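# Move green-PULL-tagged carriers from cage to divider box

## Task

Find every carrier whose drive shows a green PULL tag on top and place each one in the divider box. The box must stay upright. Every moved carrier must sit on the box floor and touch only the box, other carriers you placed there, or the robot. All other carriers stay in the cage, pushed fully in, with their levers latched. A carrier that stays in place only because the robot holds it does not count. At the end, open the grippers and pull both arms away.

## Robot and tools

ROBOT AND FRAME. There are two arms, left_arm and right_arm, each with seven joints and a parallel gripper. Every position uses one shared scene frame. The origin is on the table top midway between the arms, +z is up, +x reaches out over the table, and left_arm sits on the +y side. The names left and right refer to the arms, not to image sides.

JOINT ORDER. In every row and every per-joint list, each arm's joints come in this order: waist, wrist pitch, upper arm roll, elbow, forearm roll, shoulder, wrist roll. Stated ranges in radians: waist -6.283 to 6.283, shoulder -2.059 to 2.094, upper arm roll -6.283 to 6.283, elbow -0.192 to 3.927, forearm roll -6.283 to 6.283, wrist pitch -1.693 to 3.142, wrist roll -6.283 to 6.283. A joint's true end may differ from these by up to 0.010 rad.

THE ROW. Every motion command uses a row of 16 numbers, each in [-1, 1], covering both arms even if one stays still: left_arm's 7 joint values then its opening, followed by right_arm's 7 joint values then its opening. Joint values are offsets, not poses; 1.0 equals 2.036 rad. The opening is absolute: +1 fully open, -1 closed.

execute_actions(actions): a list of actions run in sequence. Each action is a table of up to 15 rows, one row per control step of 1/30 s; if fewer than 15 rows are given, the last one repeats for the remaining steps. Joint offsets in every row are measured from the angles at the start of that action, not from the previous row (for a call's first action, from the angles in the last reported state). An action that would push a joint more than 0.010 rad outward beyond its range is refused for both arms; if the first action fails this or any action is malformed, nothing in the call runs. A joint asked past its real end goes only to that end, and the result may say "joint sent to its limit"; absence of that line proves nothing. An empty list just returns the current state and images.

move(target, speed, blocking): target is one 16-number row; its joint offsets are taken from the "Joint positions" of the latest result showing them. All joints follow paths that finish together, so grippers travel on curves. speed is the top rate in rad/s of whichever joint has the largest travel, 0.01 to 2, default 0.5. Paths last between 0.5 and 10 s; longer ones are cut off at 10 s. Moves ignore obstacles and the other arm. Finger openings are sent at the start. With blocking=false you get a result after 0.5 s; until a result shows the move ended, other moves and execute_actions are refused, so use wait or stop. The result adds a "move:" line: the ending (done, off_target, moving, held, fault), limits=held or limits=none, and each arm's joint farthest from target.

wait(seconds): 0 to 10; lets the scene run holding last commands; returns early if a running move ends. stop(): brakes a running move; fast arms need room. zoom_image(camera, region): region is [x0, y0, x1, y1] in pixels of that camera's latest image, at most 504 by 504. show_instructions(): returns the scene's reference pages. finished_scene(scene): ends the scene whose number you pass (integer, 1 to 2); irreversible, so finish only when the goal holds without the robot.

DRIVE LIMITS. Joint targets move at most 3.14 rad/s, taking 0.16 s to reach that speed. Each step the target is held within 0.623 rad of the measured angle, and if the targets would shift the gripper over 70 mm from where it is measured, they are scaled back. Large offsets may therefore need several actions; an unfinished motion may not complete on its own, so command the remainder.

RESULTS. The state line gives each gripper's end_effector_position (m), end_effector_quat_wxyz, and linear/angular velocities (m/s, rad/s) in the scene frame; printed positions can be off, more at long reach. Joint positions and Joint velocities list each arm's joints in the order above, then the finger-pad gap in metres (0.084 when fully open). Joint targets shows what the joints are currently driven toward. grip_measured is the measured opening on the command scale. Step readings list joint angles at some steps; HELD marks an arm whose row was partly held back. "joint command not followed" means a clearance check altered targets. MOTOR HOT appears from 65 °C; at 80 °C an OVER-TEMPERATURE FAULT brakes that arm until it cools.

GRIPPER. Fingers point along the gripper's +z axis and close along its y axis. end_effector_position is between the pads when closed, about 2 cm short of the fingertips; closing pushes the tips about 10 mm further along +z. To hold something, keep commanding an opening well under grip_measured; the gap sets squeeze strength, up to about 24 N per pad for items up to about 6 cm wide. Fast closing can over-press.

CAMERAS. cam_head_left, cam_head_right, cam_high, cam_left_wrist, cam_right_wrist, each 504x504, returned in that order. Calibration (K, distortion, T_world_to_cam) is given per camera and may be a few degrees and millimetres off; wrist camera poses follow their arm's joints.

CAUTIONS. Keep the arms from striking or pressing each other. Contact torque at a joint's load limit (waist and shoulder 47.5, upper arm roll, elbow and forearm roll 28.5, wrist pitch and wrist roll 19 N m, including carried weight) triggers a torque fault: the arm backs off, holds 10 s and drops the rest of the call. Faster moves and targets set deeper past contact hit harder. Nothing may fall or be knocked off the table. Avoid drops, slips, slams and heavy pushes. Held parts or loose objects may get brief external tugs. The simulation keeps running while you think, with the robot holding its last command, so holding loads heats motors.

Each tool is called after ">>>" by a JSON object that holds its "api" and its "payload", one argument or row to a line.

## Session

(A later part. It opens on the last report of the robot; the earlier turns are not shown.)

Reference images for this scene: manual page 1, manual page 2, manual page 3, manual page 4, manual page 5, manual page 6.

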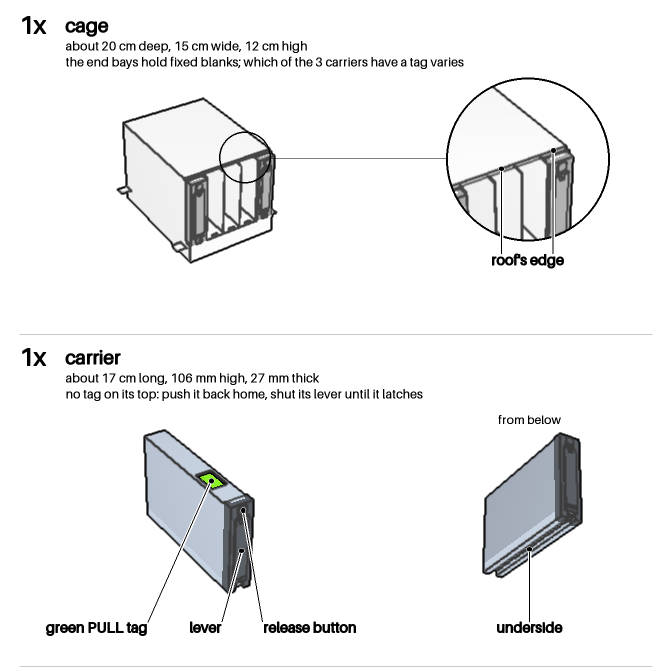

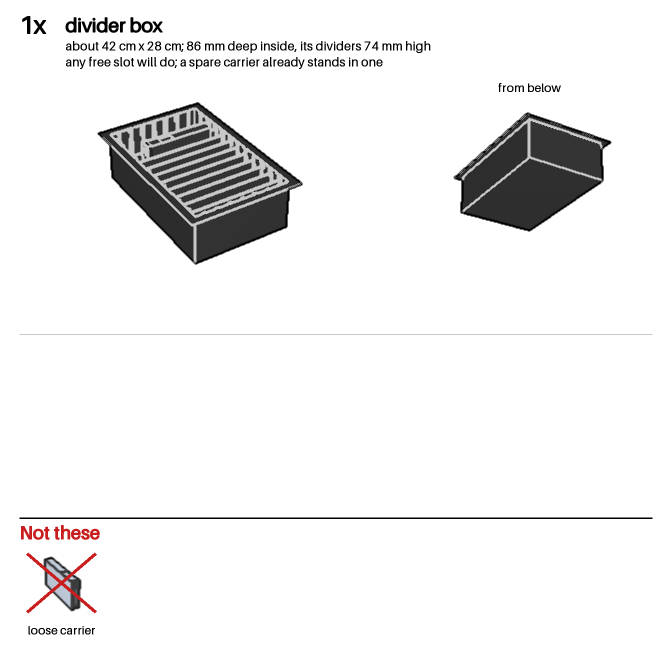

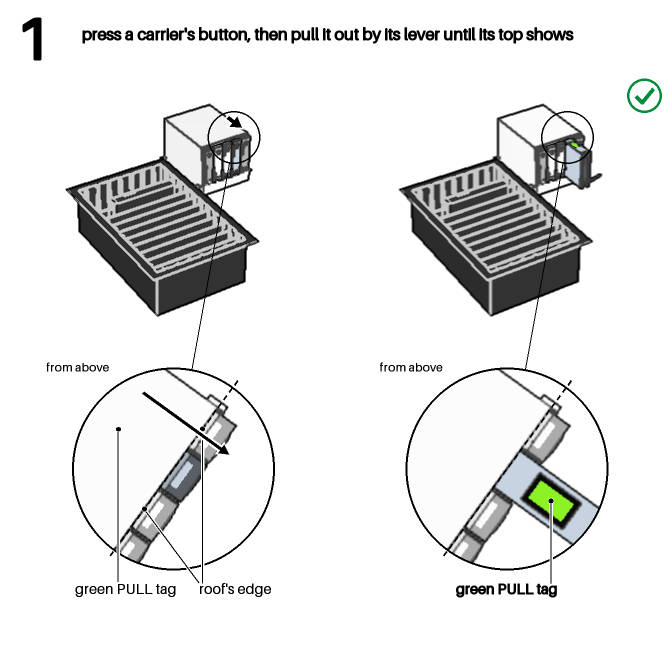

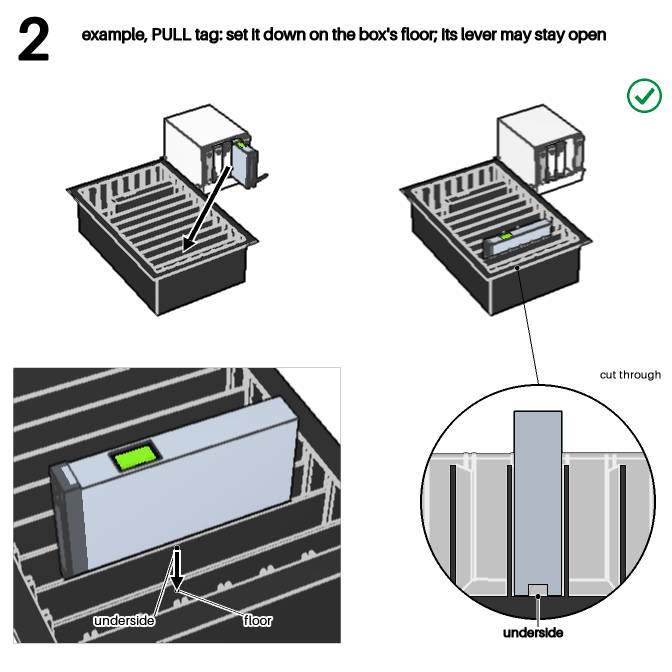

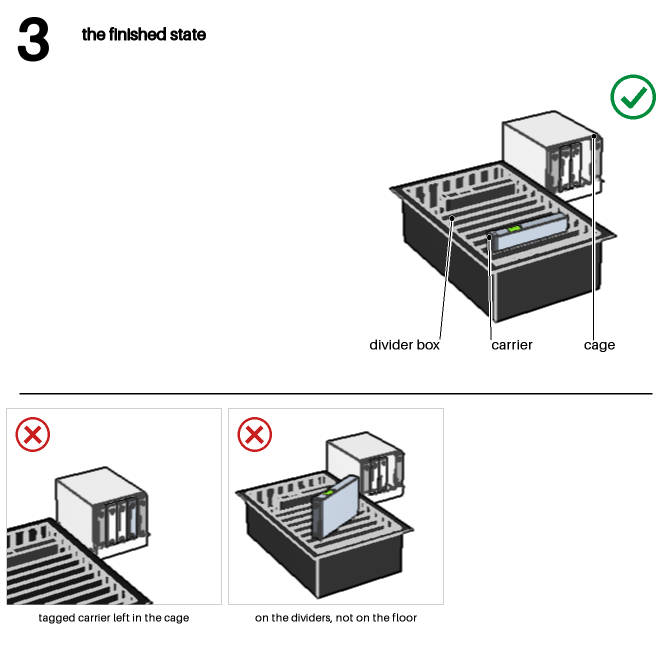

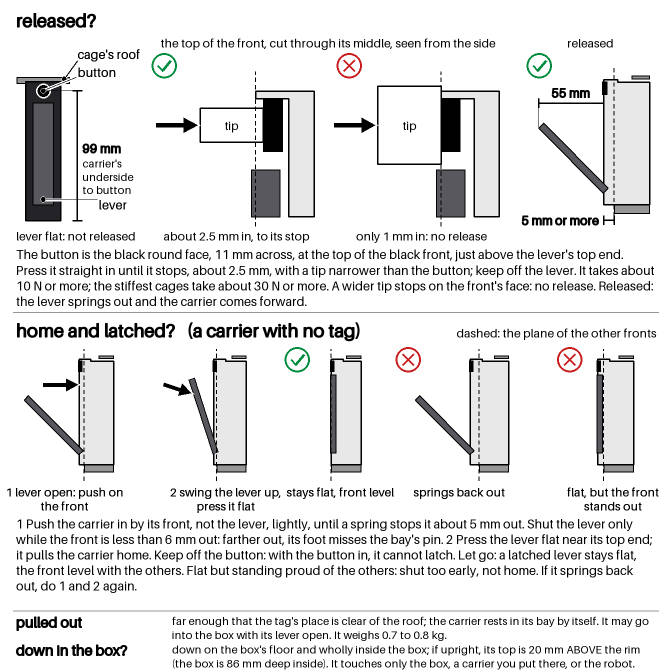

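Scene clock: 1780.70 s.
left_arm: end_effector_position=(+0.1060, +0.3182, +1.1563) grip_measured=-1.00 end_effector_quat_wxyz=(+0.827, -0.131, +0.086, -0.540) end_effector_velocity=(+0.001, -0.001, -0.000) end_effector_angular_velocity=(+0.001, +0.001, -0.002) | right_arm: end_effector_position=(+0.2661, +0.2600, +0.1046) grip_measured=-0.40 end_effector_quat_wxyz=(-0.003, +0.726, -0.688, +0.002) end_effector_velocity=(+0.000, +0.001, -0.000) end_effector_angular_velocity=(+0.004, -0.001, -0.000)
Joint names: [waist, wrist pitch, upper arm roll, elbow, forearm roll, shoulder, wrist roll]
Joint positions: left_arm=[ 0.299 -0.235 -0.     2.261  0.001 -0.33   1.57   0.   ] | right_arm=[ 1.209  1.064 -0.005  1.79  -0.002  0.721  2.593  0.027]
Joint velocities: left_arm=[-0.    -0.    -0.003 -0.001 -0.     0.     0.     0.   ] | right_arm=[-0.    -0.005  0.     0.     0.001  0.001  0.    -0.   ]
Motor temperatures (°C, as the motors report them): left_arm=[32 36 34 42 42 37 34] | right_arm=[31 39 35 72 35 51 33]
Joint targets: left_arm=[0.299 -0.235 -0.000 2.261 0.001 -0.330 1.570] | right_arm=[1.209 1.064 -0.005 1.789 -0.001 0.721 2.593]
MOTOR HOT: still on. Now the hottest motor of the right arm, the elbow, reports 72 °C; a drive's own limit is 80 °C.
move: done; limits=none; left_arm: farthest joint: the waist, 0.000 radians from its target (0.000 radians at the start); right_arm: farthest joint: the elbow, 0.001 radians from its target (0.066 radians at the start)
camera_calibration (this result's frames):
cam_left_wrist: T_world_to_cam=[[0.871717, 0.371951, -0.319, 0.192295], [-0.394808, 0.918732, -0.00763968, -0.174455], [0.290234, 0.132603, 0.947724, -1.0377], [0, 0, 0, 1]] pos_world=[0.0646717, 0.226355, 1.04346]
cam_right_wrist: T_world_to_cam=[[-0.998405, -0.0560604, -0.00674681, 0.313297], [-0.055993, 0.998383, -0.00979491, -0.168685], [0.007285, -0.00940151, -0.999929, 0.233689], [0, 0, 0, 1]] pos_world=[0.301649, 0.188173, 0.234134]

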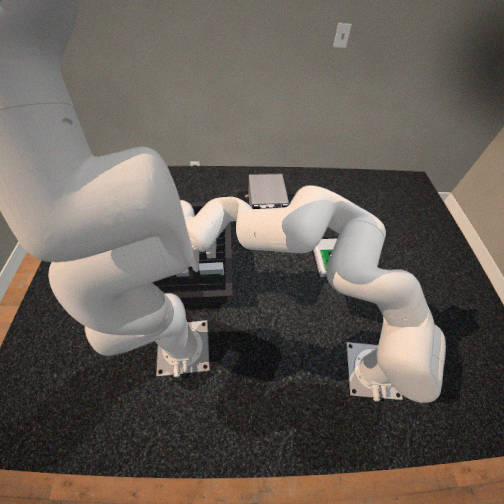

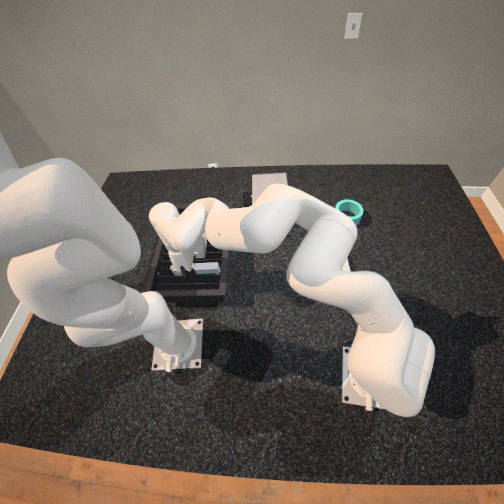

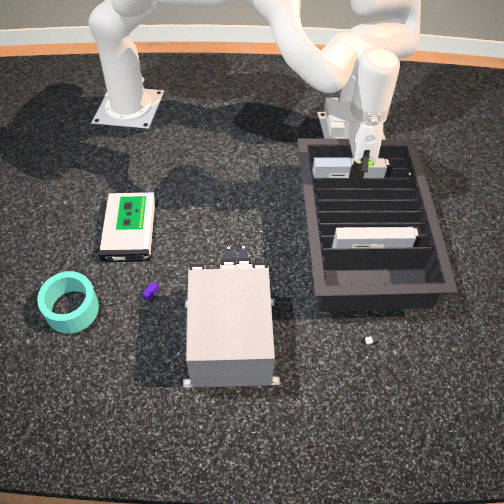

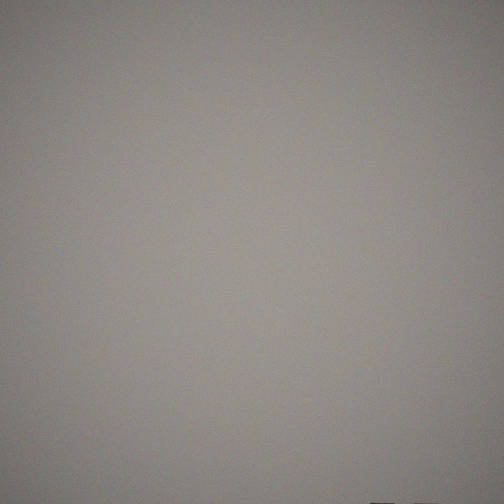

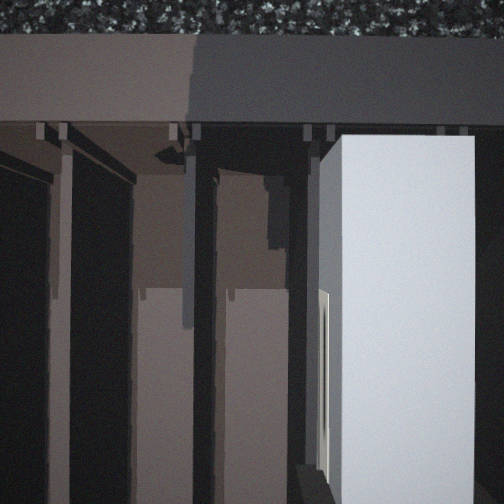

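>>> {"api": "execute_actions", "payload": {
  "actions": []
}}

Scene clock: 1801.17 s.
left_arm: end_effector_position=(+0.1060, +0.3182, +1.1563) grip_measured=-1.00 end_effector_quat_wxyz=(+0.827, -0.131, +0.086, -0.540) end_effector_velocity=(-0.000, -0.000, +0.000) end_effector_angular_velocity=(+0.000, -0.001, +0.001) | right_arm: end_effector_position=(+0.2659, +0.2601, +0.1045) grip_measured=-0.40 end_effector_quat_wxyz=(-0.003, +0.726, -0.687, +0.001) end_effector_velocity=(-0.000, -0.001, -0.000) end_effector_angular_velocity=(-0.001, +0.001, -0.000)
Joint names: [waist, wrist pitch, upper arm roll, elbow, forearm roll, shoulder, wrist roll]
Joint positions: left_arm=[ 0.299 -0.235 -0.     2.261  0.001 -0.33   1.57   0.   ] | right_arm=[ 1.209  1.064 -0.005  1.789 -0.002  0.721  2.593  0.027]
Joint velocities: left_arm=[ 0.     0.     0.     0.001 -0.    -0.     0.     0.   ] | right_arm=[-0.     0.001 -0.    -0.001  0.    -0.    -0.    -0.   ]
Motor temperatures (°C, as the motors report them): left_arm=[32 36 34 42 42 37 34] | right_arm=[31 38 35 71 35 52 33]
Joint targets: left_arm=[0.299 -0.235 -0.000 2.261 0.001 -0.330 1.570] | right_arm=[1.209 1.064 -0.005 1.789 -0.001 0.721 2.593]
MOTOR HOT: still on. Now the hottest motor of the right arm, the elbow, reports 71 °C; a drive's own limit is 80 °C.
camera_calibration (this result's frames):
cam_left_wrist: T_world_to_cam=[[0.871717, 0.371952, -0.319, 0.192295], [-0.394808, 0.918732, -0.00763969, -0.174455], [0.290234, 0.132603, 0.947724, -1.0377], [0, 0, 0, 1]] pos_world=[0.0646717, 0.226355, 1.04346]
cam_right_wrist: T_world_to_cam=[[-0.998386, -0.0564279, -0.00649326, 0.313099], [-0.0563633, 0.998363, -0.00973941, -0.168724], [0.0070322, -0.00935771, -0.999931, 0.233558], [0, 0, 0, 1]] pos_world=[0.301442, 0.188301, 0.233932]

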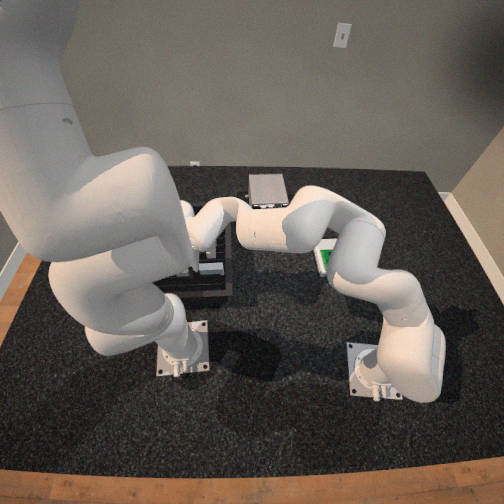

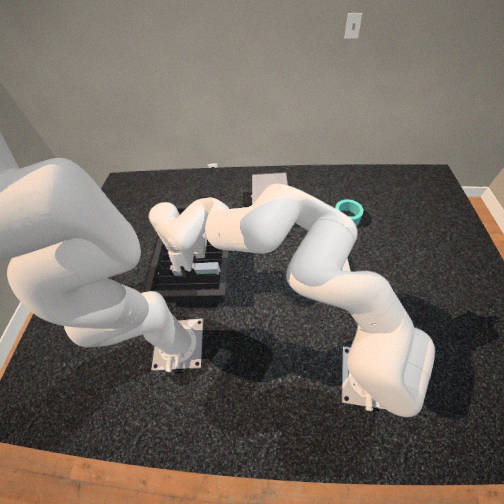

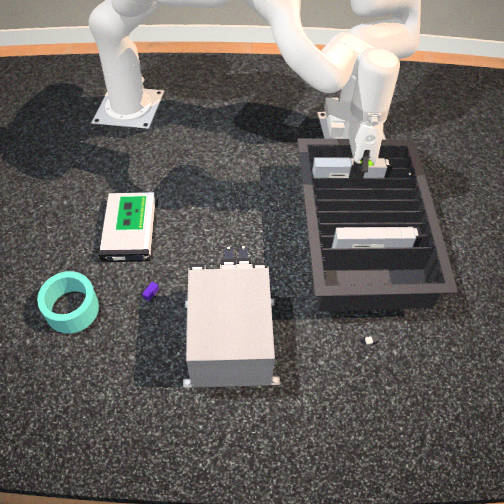

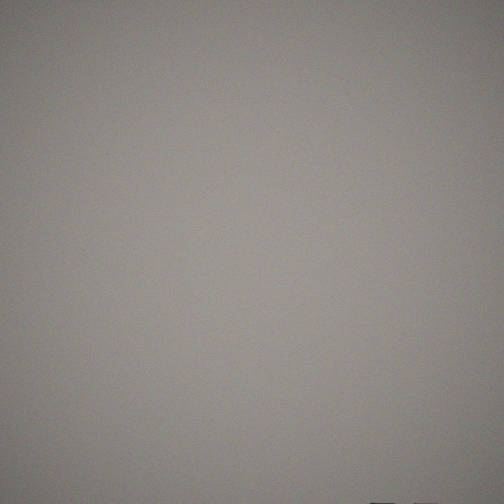

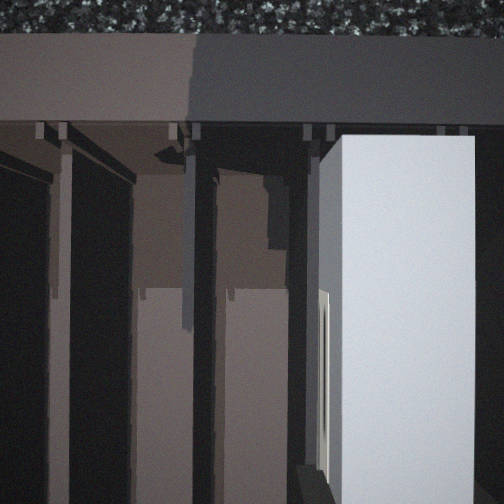

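>>> {"api": "move", "payload": {
  "target": [0,0,0,0,0,0,0,-1, 0,-0.0027,0,-0.0014,0,0.0013,0,-1],
  "speed": 0.03
}}

Scene clock: 1807.27 s.
left_arm: end_effector_position=(+0.1060, +0.3182, +1.1563) grip_measured=-1.00 end_effector_quat_wxyz=(+0.827, -0.131, +0.086, -0.540) end_effector_velocity=(-0.001, +0.000, +0.000) end_effector_angular_velocity=(+0.000, -0.002, +0.001) | right_arm: end_effector_position=(+0.2659, +0.2605, +0.1034) grip_measured=-0.40 end_effector_quat_wxyz=(-0.004, +0.726, -0.687, +0.001) end_effector_velocity=(-0.000, +0.001, -0.001) end_effector_angular_velocity=(+0.002, +0.000, +0.001)
Joint names: [waist, wrist pitch, upper arm roll, elbow, forearm roll, shoulder, wrist roll]
Joint positions: left_arm=[ 0.299 -0.235 -0.     2.261  0.001 -0.33   1.57   0.   ] | right_arm=[ 1.209  1.059 -0.004  1.787 -0.001  0.722  2.592  0.027]
Joint velocities: left_arm=[ 0.    -0.002  0.001  0.001 -0.     0.    -0.     0.   ] | right_arm=[ 0.001 -0.004  0.    -0.001  0.001  0.001 -0.001  0.   ]
Motor temperatures (°C, as the motors report them): left_arm=[32 36 34 42 42 37 34] | right_arm=[31 38 35 71 35 52 33]
Joint targets: left_arm=[0.299 -0.235 -0.000 2.261 0.001 -0.330 1.570] | right_arm=[1.209 1.058 -0.005 1.786 -0.002 0.723 2.593]
MOTOR HOT: still on. Now the hottest motor of the right arm, the elbow, reports 71 °C; a drive's own limit is 80 °C.
move: done; limits=none; left_arm: farthest joint: the waist, 0.000 radians from its target (0.000 radians at the start); right_arm: farthest joint: the shoulder, 0.002 radians from its target (0.003 radians at the start)
camera_calibration (this result's frames):
cam_left_wrist: T_world_to_cam=[[0.871717, 0.371952, -0.319, 0.192295], [-0.394808, 0.918732, -0.00763963, -0.174455], [0.290234, 0.132603, 0.947724, -1.0377], [0, 0, 0, 1]] pos_world=[0.0646717, 0.226355, 1.04346]
cam_right_wrist: T_world_to_cam=[[-0.998365, -0.056695, -0.00723384, 0.313253], [-0.0566353, 0.998361, -0.00820318, -0.169207], [0.00768706, -0.00778008, -0.99994, 0.2319], [0, 0, 0, 1]] pos_world=[0.301375, 0.188493, 0.232764]

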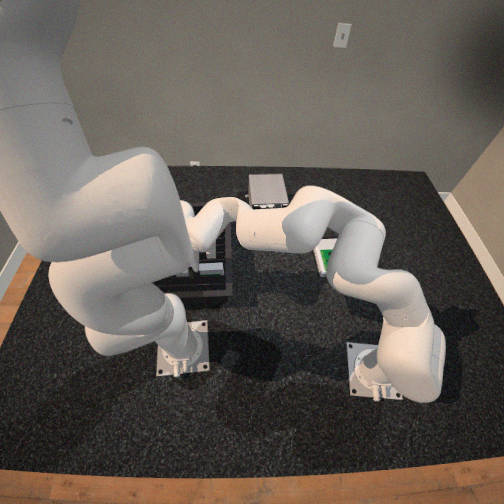

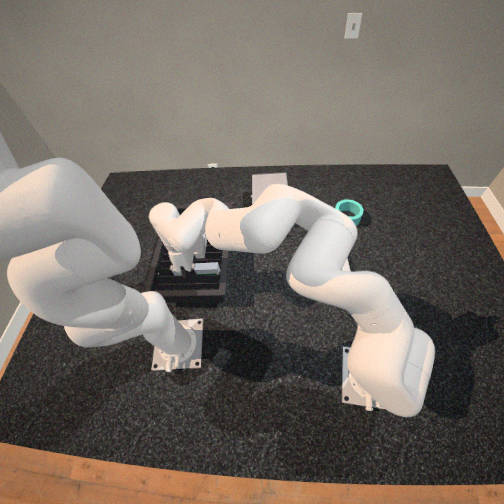

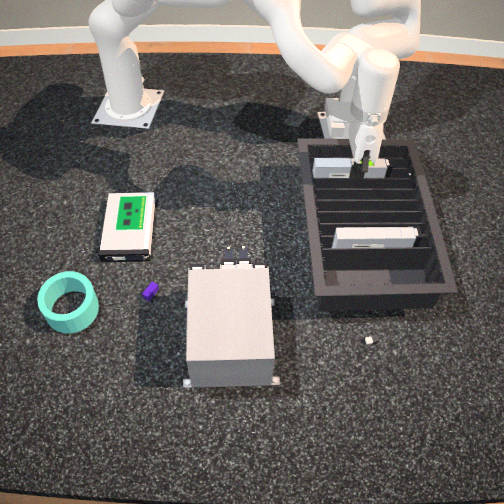

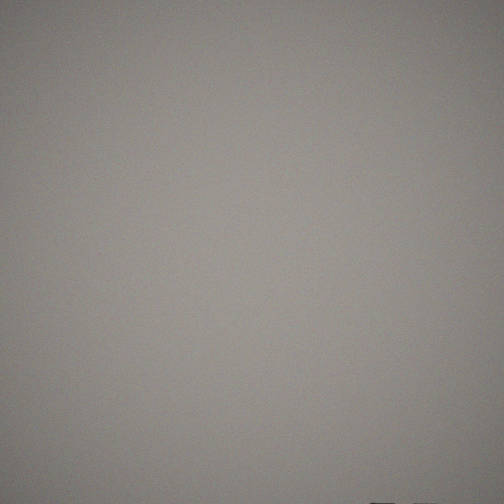

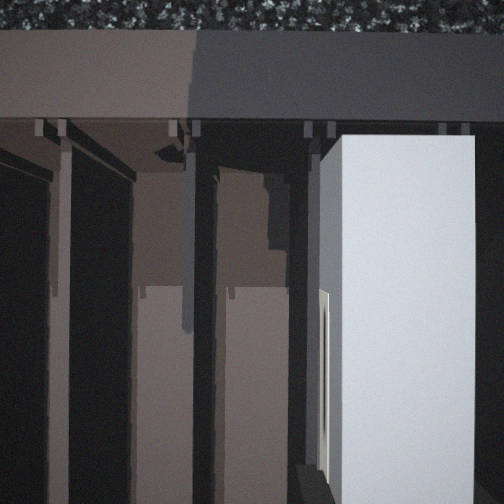

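>>> {"api": "execute_actions", "payload": {
  "actions": [
    [[0,0,0,0,0,0,0,-1,0,0,0,0,0,0,0,-0.6],[0,0,0,0,0,0,0,-1,0,0,0,0,0,0,0,-0.5],[0,0,0,0,0,0,0,-1,0,0,0,0,0,0,0,-0.45],[0,0,0,0,0,0,0,-1,0,0,0,0,0,0,0,-0.4],[0,0,0,0,0,0,0,-1,0,0,0,0,0,0,0,-0.37],[0,0,0,0,0,0,0,-1,0,0,0,0,0,0,0,-0.34],[0,0,0,0,0,0,0,-1,0,0,0,0,0,0,0,-0.3],[0,0,0,0,0,0,0,-1,0,0,0,0,0,0,0,-0.25],[0,0,0,0,0,0,0,-1,0,0,0,0,0,0,0,-0.2],[0,0,0,0,0,0,0,-1,0,0,0,0,0,0,0,-0.15],[0,0,0,0,0,0,0,-1,0,0,0,0,0,0,0,-0.1],[0,0,0,0,0,0,0,-1,0,0,0,0,0,0,0,-0.03],[0,0,0,0,0,0,0,-1,0,0,0,0,0,0,0,0.05],[0,0,0,0,0,0,0,-1,0,0,0,0,0,0,0,0.12],[0,0,0,0,0,0,0,-1,0,0,0,0,0,0,0,0.19]]
  ]
}}

Scene clock: 1814.73 s.
left_arm: end_effector_position=(+0.1060, +0.3182, +1.1563) grip_measured=-1.00 end_effector_quat_wxyz=(+0.827, -0.131, +0.086, -0.540) end_effector_velocity=(+0.000, -0.000, -0.000) end_effector_angular_velocity=(+0.000, -0.000, -0.001) | right_arm: end_effector_position=(+0.2625, +0.2602, +0.0992) grip_measured=+0.11 end_effector_quat_wxyz=(+0.000, +0.728, -0.686, +0.001) end_effector_velocity=(+0.017, -0.036, -0.039) end_effector_angular_velocity=(-0.089, +0.017, -0.041)
Joint names: [waist, wrist pitch, upper arm roll, elbow, forearm roll, shoulder, wrist roll]
Joint positions: left_arm=[ 0.299 -0.235 -0.     2.261  0.001 -0.33   1.57   0.   ] | right_arm=[ 1.211  1.059 -0.002  1.784 -0.001  0.726  2.592  0.049]
Joint velocities: left_arm=[-0.    -0.001 -0.    -0.     0.     0.    -0.     0.   ] | right_arm=[-0.018  0.012 -0.033 -0.041 -0.007  0.033  0.002  0.092]
Motor temperatures (°C, as the motors report them): left_arm=[32 36 34 42 42 37 34] | right_arm=[31 38 35 68 35 50 33]
Joint targets: left_arm=[0.299 -0.235 -0.000 2.261 0.001 -0.330 1.570] | right_arm=[1.209 1.059 -0.004 1.787 -0.001 0.722 2.592]
MOTOR HOT: still on. Now the hottest motor of the right arm, the elbow, reports 68 °C; a drive's own limit is 80 °C.
Step readings (joint positions):
0: left_arm=[0.299 -0.235 -0.000 2.261 0.001 -0.330 1.570] | right_arm=[1.209 1.058 -0.005 1.787 -0.001 0.723 2.593]
1: left_arm=[0.299 -0.235 -0.000 2.261 0.001 -0.330 1.570] | right_arm=[1.209 1.058 -0.005 1.787 -0.001 0.723 2.593]
2: left_arm=[0.299 -0.235 -0.000 2.261 0.001 -0.330 1.570] | right_arm=[1.209 1.058 -0.005 1.787 -0.001 0.723 2.593]
4: left_arm=[0.299 -0.235 -0.000 2.261 0.001 -0.330 1.570] | right_arm=[1.209 1.058 -0.005 1.787 -0.001 0.723 2.593]
8: left_arm=[0.299 -0.235 -0.000 2.261 0.001 -0.330 1.570] | right_arm=[1.210 1.057 -0.004 1.787 -0.001 0.724 2.592]
15: Joint positions above
camera_calibration (this result's frames):
cam_left_wrist: T_world_to_cam=[[0.871717, 0.371952, -0.319, 0.192295], [-0.394808, 0.918732, -0.00763963, -0.174455], [0.290234, 0.132603, 0.947724, -1.0377], [0, 0, 0, 1]] pos_world=[0.0646716, 0.226355, 1.04346]
cam_right_wrist: T_world_to_cam=[[-0.998165, -0.0605307, -0.00149054, 0.310162], [-0.060505, 0.998076, -0.0135646, -0.167458], [0.00230875, -0.0134496, -0.999907, 0.230631], [0, 0, 0, 1]] pos_world=[0.298929, 0.189012, 0.2288]

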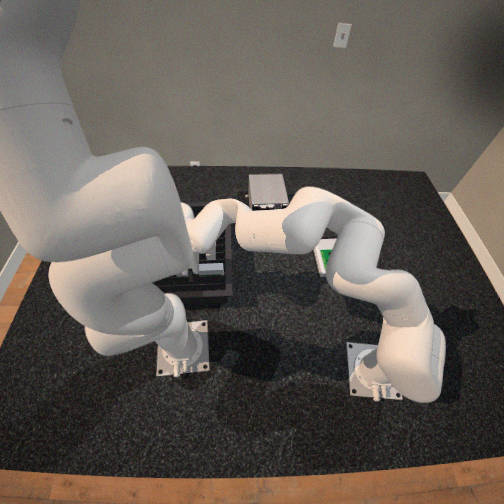

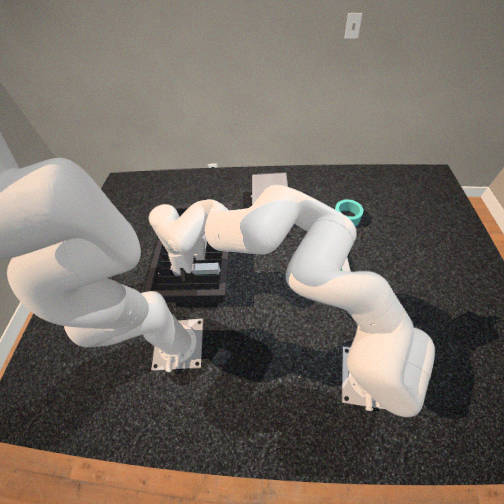

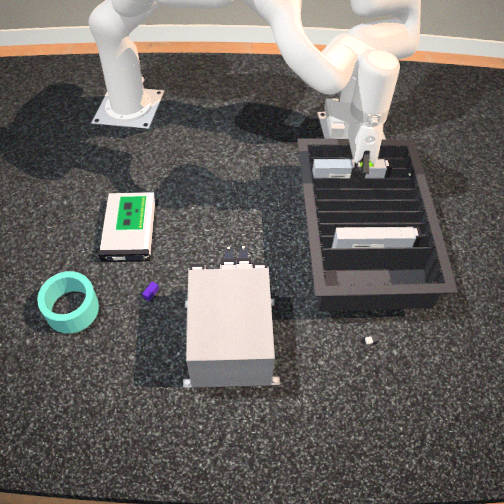

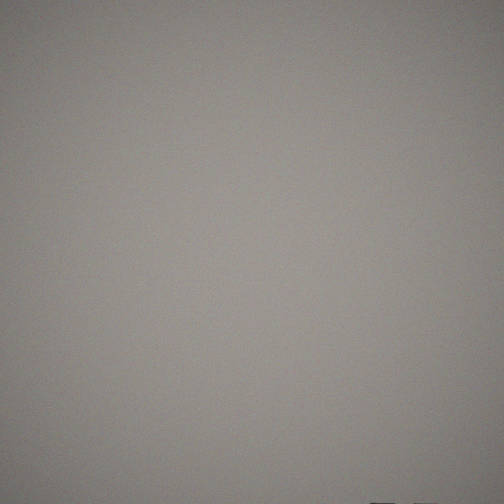

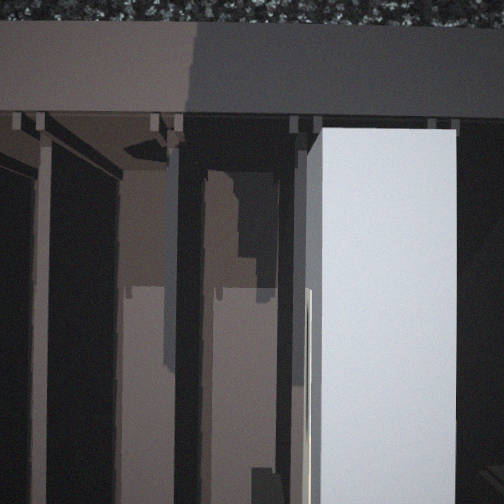

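>>> {"api": "move", "payload": {
  "target": [0,0,0,0,0,0,0,-1, 0,0.053,0,0.033,0,-0.023,0,0.19],
  "speed": 0.2
}}

Scene clock: 1817.73 s.
left_arm: end_effector_position=(+0.1060, +0.3182, +1.1563) grip_measured=-1.00 end_effector_quat_wxyz=(+0.827, -0.131, +0.086, -0.540) end_effector_velocity=(-0.000, -0.000, +0.000) end_effector_angular_velocity=(-0.000, +0.000, -0.001) | right_arm: end_effector_position=(+0.2633, +0.2617, +0.1489) grip_measured=+0.18 end_effector_quat_wxyz=(-0.003, +0.728, -0.686, +0.000) end_effector_velocity=(+0.002, +0.001, +0.004) end_effector_angular_velocity=(+0.006, -0.002, -0.003)
Joint names: [waist, wrist pitch, upper arm roll, elbow, forearm roll, shoulder, wrist roll]
Joint positions: left_arm=[ 0.299 -0.235 -0.     2.261  0.001 -0.33   1.57   0.   ] | right_arm=[ 1.211  1.166 -0.002  1.85  -0.001  0.679  2.592  0.052]
Joint velocities: left_arm=[-0.     0.001 -0.     0.001  0.    -0.    -0.     0.   ] | right_arm=[-0.002  0.002  0.     0.005  0.001 -0.004  0.     0.   ]
Motor temperatures (°C, as the motors report them): left_arm=[32 36 34 42 42 37 34] | right_arm=[31 38 35 68 35 50 33]
Joint targets: left_arm=[0.299 -0.235 -0.000 2.261 0.001 -0.330 1.570] | right_arm=[1.211 1.167 -0.002 1.851 -0.001 0.679 2.592]
MOTOR HOT: still on. Now the hottest motor of the right arm, the elbow, reports 68 °C; a drive's own limit is 80 °C.
move: done; limits=none; left_arm: farthest joint: the waist, 0.000 radians from its target (0.000 radians at the start); right_arm: farthest joint: the elbow, 0.001 radians from its target (0.064 radians at the start)
camera_calibration (this result's frames):
cam_left_wrist: T_world_to_cam=[[0.871718, 0.371951, -0.319, 0.192295], [-0.394807, 0.918732, -0.00763956, -0.174455], [0.290234, 0.132603, 0.947724, -1.0377], [0, 0, 0, 1]] pos_world=[0.0646716, 0.226355, 1.04346]
cam_right_wrist: T_world_to_cam=[[-0.998168, -0.0603448, -0.00435805, 0.311551], [-0.0603044, 0.998141, -0.00887857, -0.169065], [0.00488572, -0.0085995, -0.999951, 0.278415], [0, 0, 0, 1]] pos_world=[0.299425, 0.189945, 0.278258]

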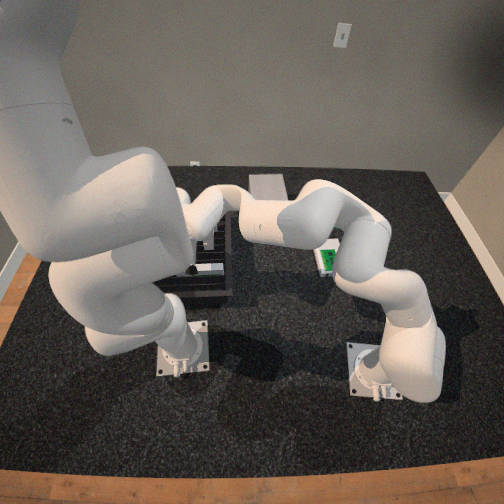

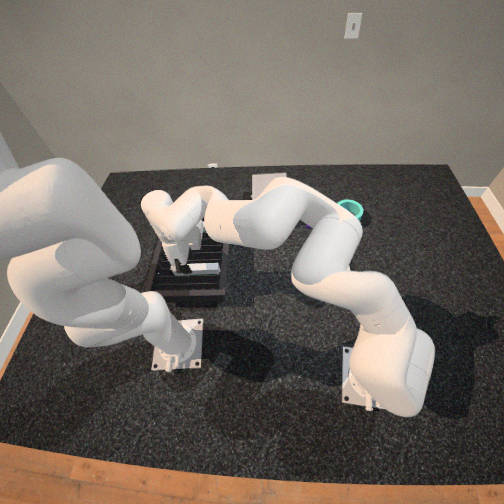

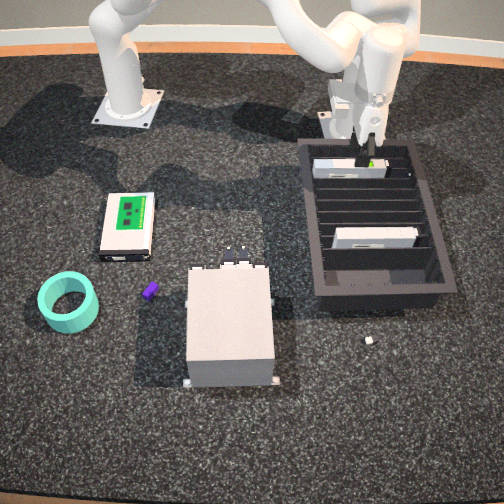

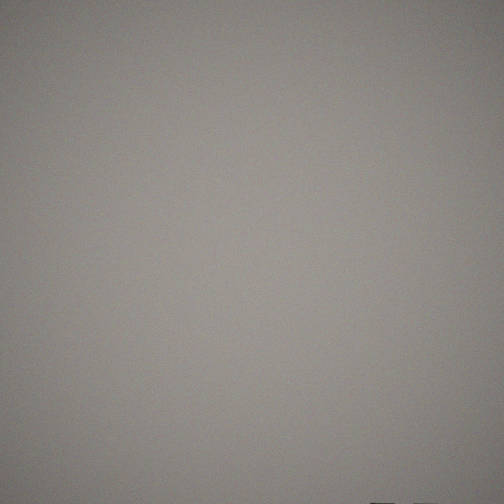

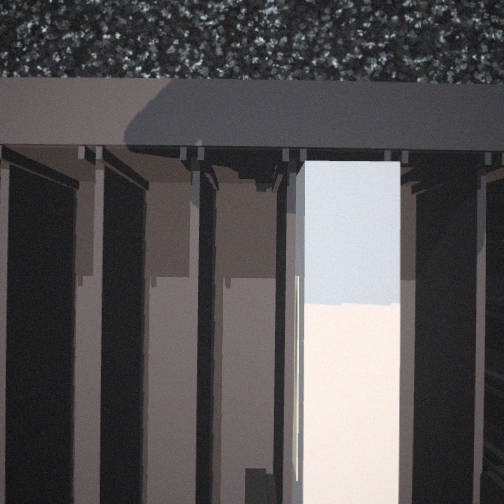

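>>> {"api": "move", "payload": {
  "target": [0,0,0,0,0,0,0,-1, -0.30,-0.705,0,0.368,0,-0.30,-1.0,0.19],
  "speed": 1.0
}}

Scene clock: 1833.73 s.
left_arm: end_effector_position=(+0.1060, +0.3182, +1.1563) grip_measured=-1.00 end_effector_quat_wxyz=(+0.827, -0.131, +0.086, -0.540) end_effector_velocity=(-0.001, -0.000, +0.000) end_effector_angular_velocity=(+0.000, -0.001, -0.001) | right_arm: end_effector_position=(+0.1524, -0.2104, +1.1431) grip_measured=+0.18 end_effector_quat_wxyz=(-0.483, +0.170, -0.007, +0.859) end_effector_velocity=(+0.002, +0.001, -0.000) end_effector_angular_velocity=(-0.002, +0.002, -0.001)
Joint names: [waist, wrist pitch, upper arm roll, elbow, forearm roll, shoulder, wrist roll]
Joint positions: left_arm=[ 0.299 -0.235 -0.     2.261  0.001 -0.33   1.57   0.   ] | right_arm=[ 0.6   -0.269 -0.002  2.599 -0.001  0.069  0.557  0.052]
Joint velocities: left_arm=[ 0.    -0.001 -0.     0.    -0.    -0.    -0.001  0.   ] | right_arm=[-0.    -0.    -0.    -0.002 -0.     0.001 -0.001 -0.   ]
Motor temperatures (°C, as the motors report them): left_arm=[32 36 34 42 42 37 34] | right_arm=[31 38 35 68 35 50 33]
Joint targets: left_arm=[0.299 -0.235 -0.000 2.261 0.001 -0.330 1.570] | right_arm=[0.600 -0.269 -0.002 2.600 -0.001 0.069 0.557]
MOTOR HOT: still on. Now the hottest motor of the right arm, the elbow, reports 68 °C; a drive's own limit is 80 °C.
move: done; limits=none; left_arm: farthest joint: the waist, 0.000 radians from its target (0.000 radians at the start); right_arm: farthest joint: the shoulder, 0.001 radians from its target (0.611 radians at the start)
camera_calibration (this result's frames):
cam_left_wrist: T_world_to_cam=[[0.871717, 0.371951, -0.319, 0.192294], [-0.394808, 0.918732, -0.00763942, -0.174455], [0.290234, 0.132603, 0.947724, -1.0377], [0, 0, 0, 1]] pos_world=[0.0646716, 0.226355, 1.04346]
cam_right_wrist: T_world_to_cam=[[0.826648, -0.534389, -0.176299, -0.00462406], [0.480012, 0.83315, -0.274679, 0.491144], [0.293669, 0.142437, 0.945235, -0.966717], [0, 0, 0, 1]] pos_world=[0.0519626, -0.273972, 1.04787]

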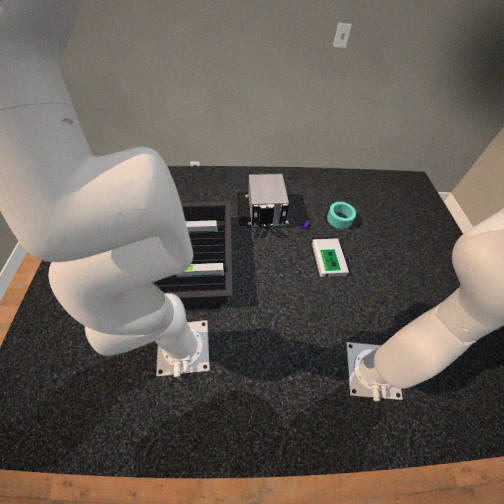

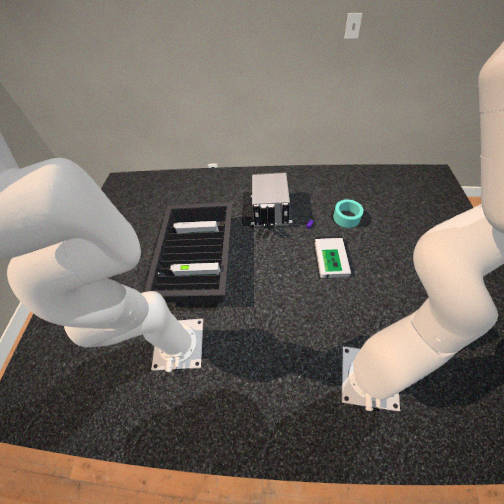

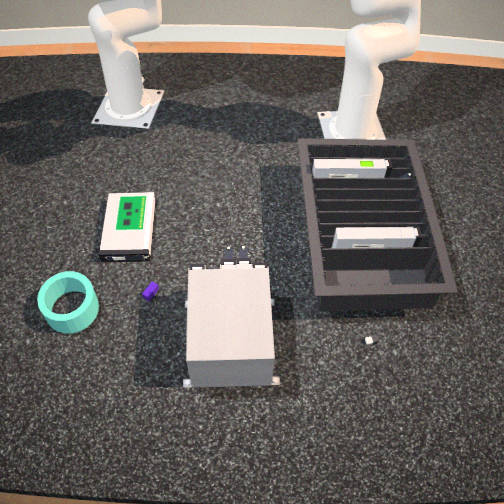

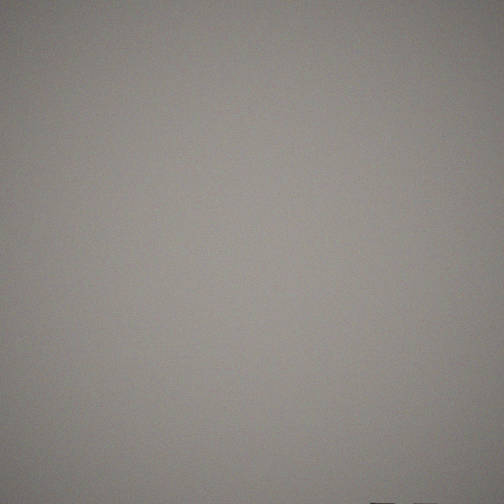

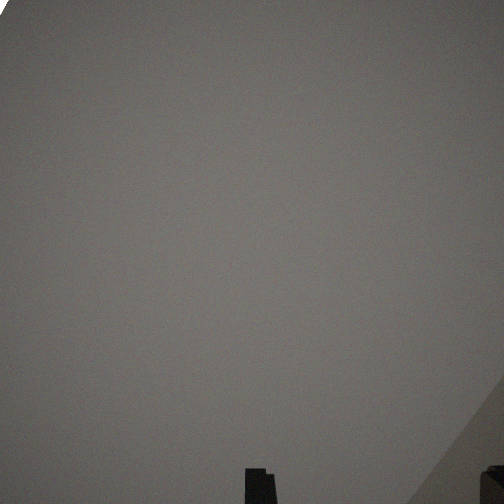

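>>> {"api": "zoom_image", "payload": {
  "camera": "cam_high",
  "region": [280, 130, 470, 320]
}}

>>> {"api": "show_instructions", "payload": {

}}

Region (280, 130, 470, 320) of cam_high's 504x504 image, scaled by 2.653, with more detail than that image has.

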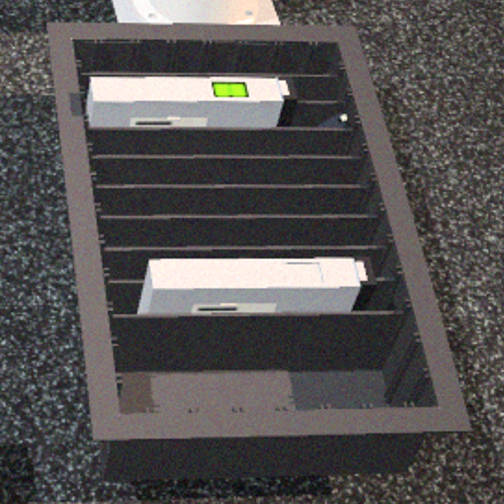

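Reference images for this scene: manual page 1, manual page 2, manual page 3, manual page 4, manual page 5, manual page 6.

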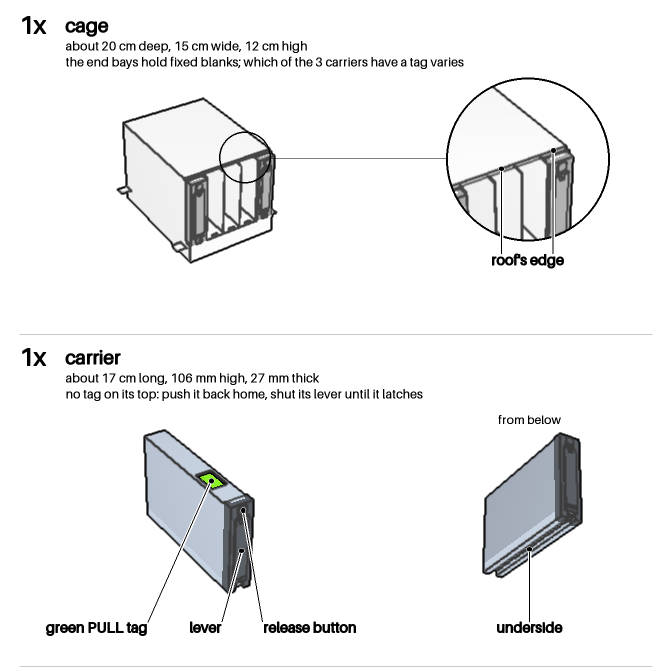

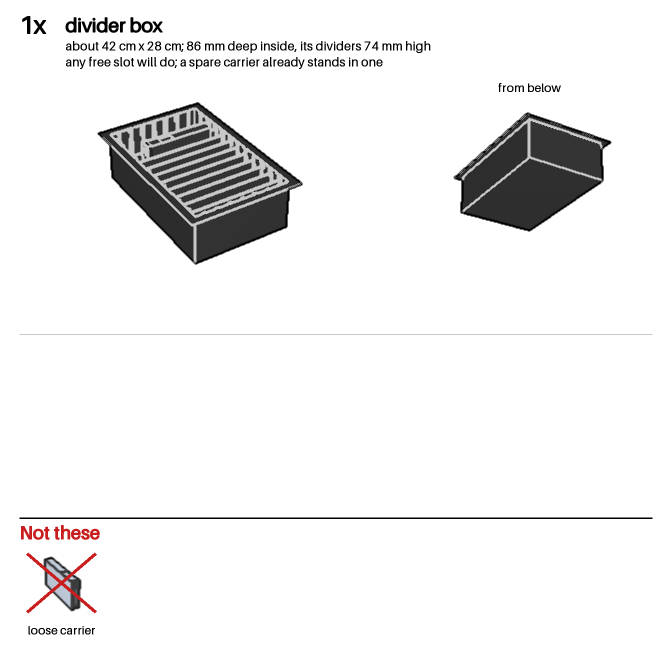

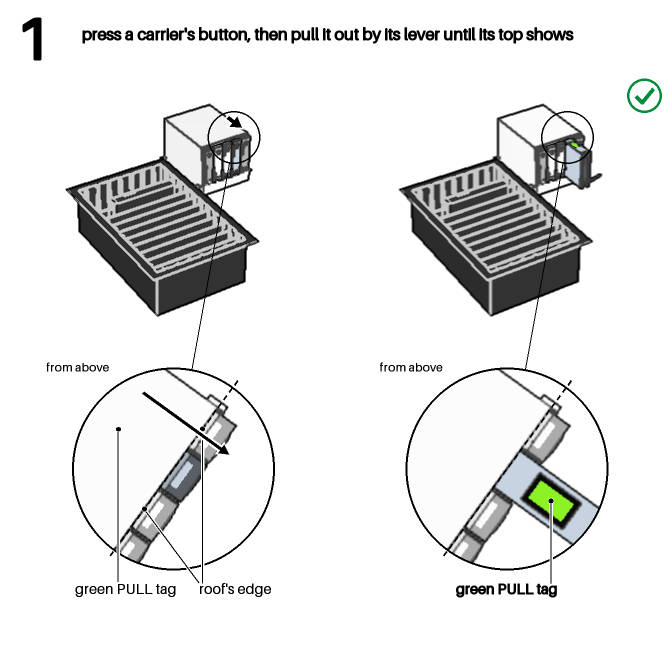

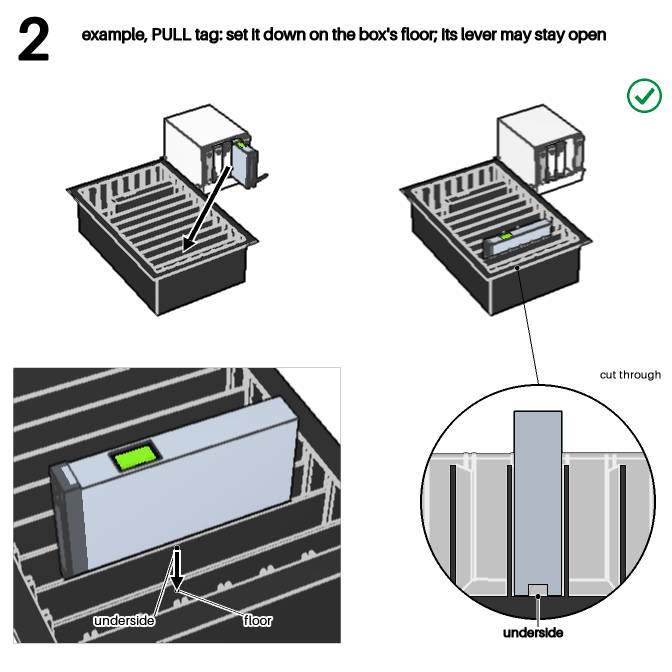

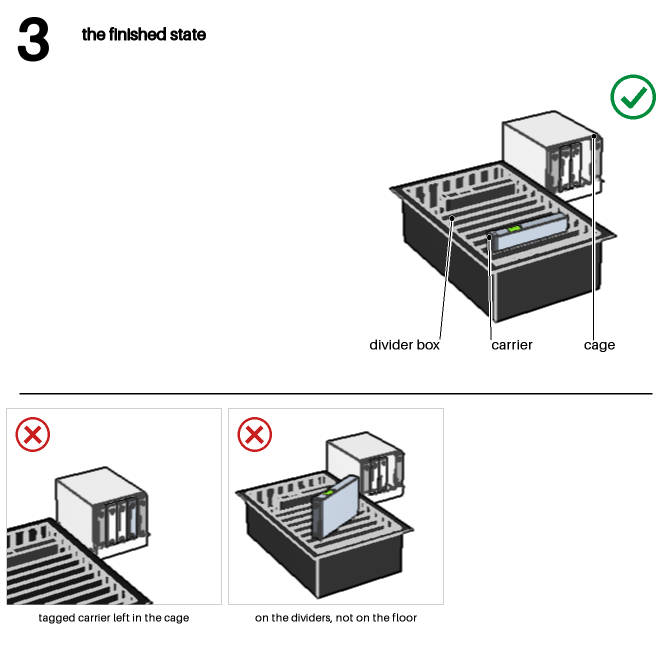

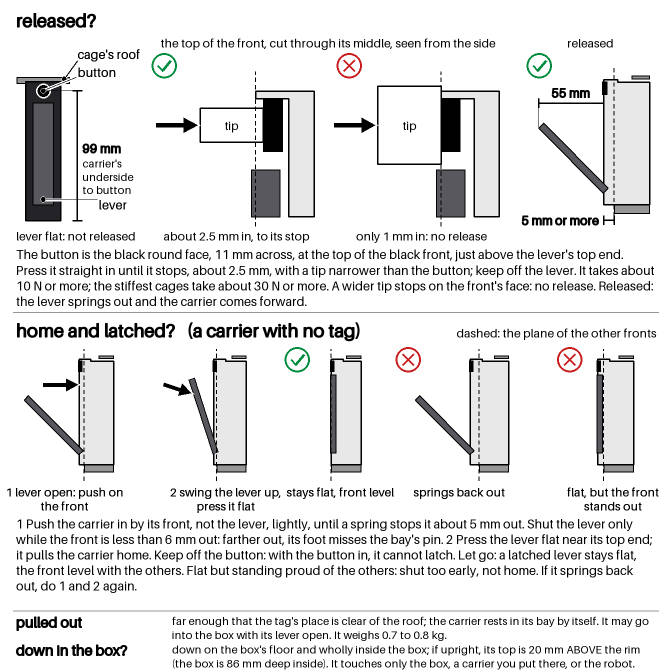

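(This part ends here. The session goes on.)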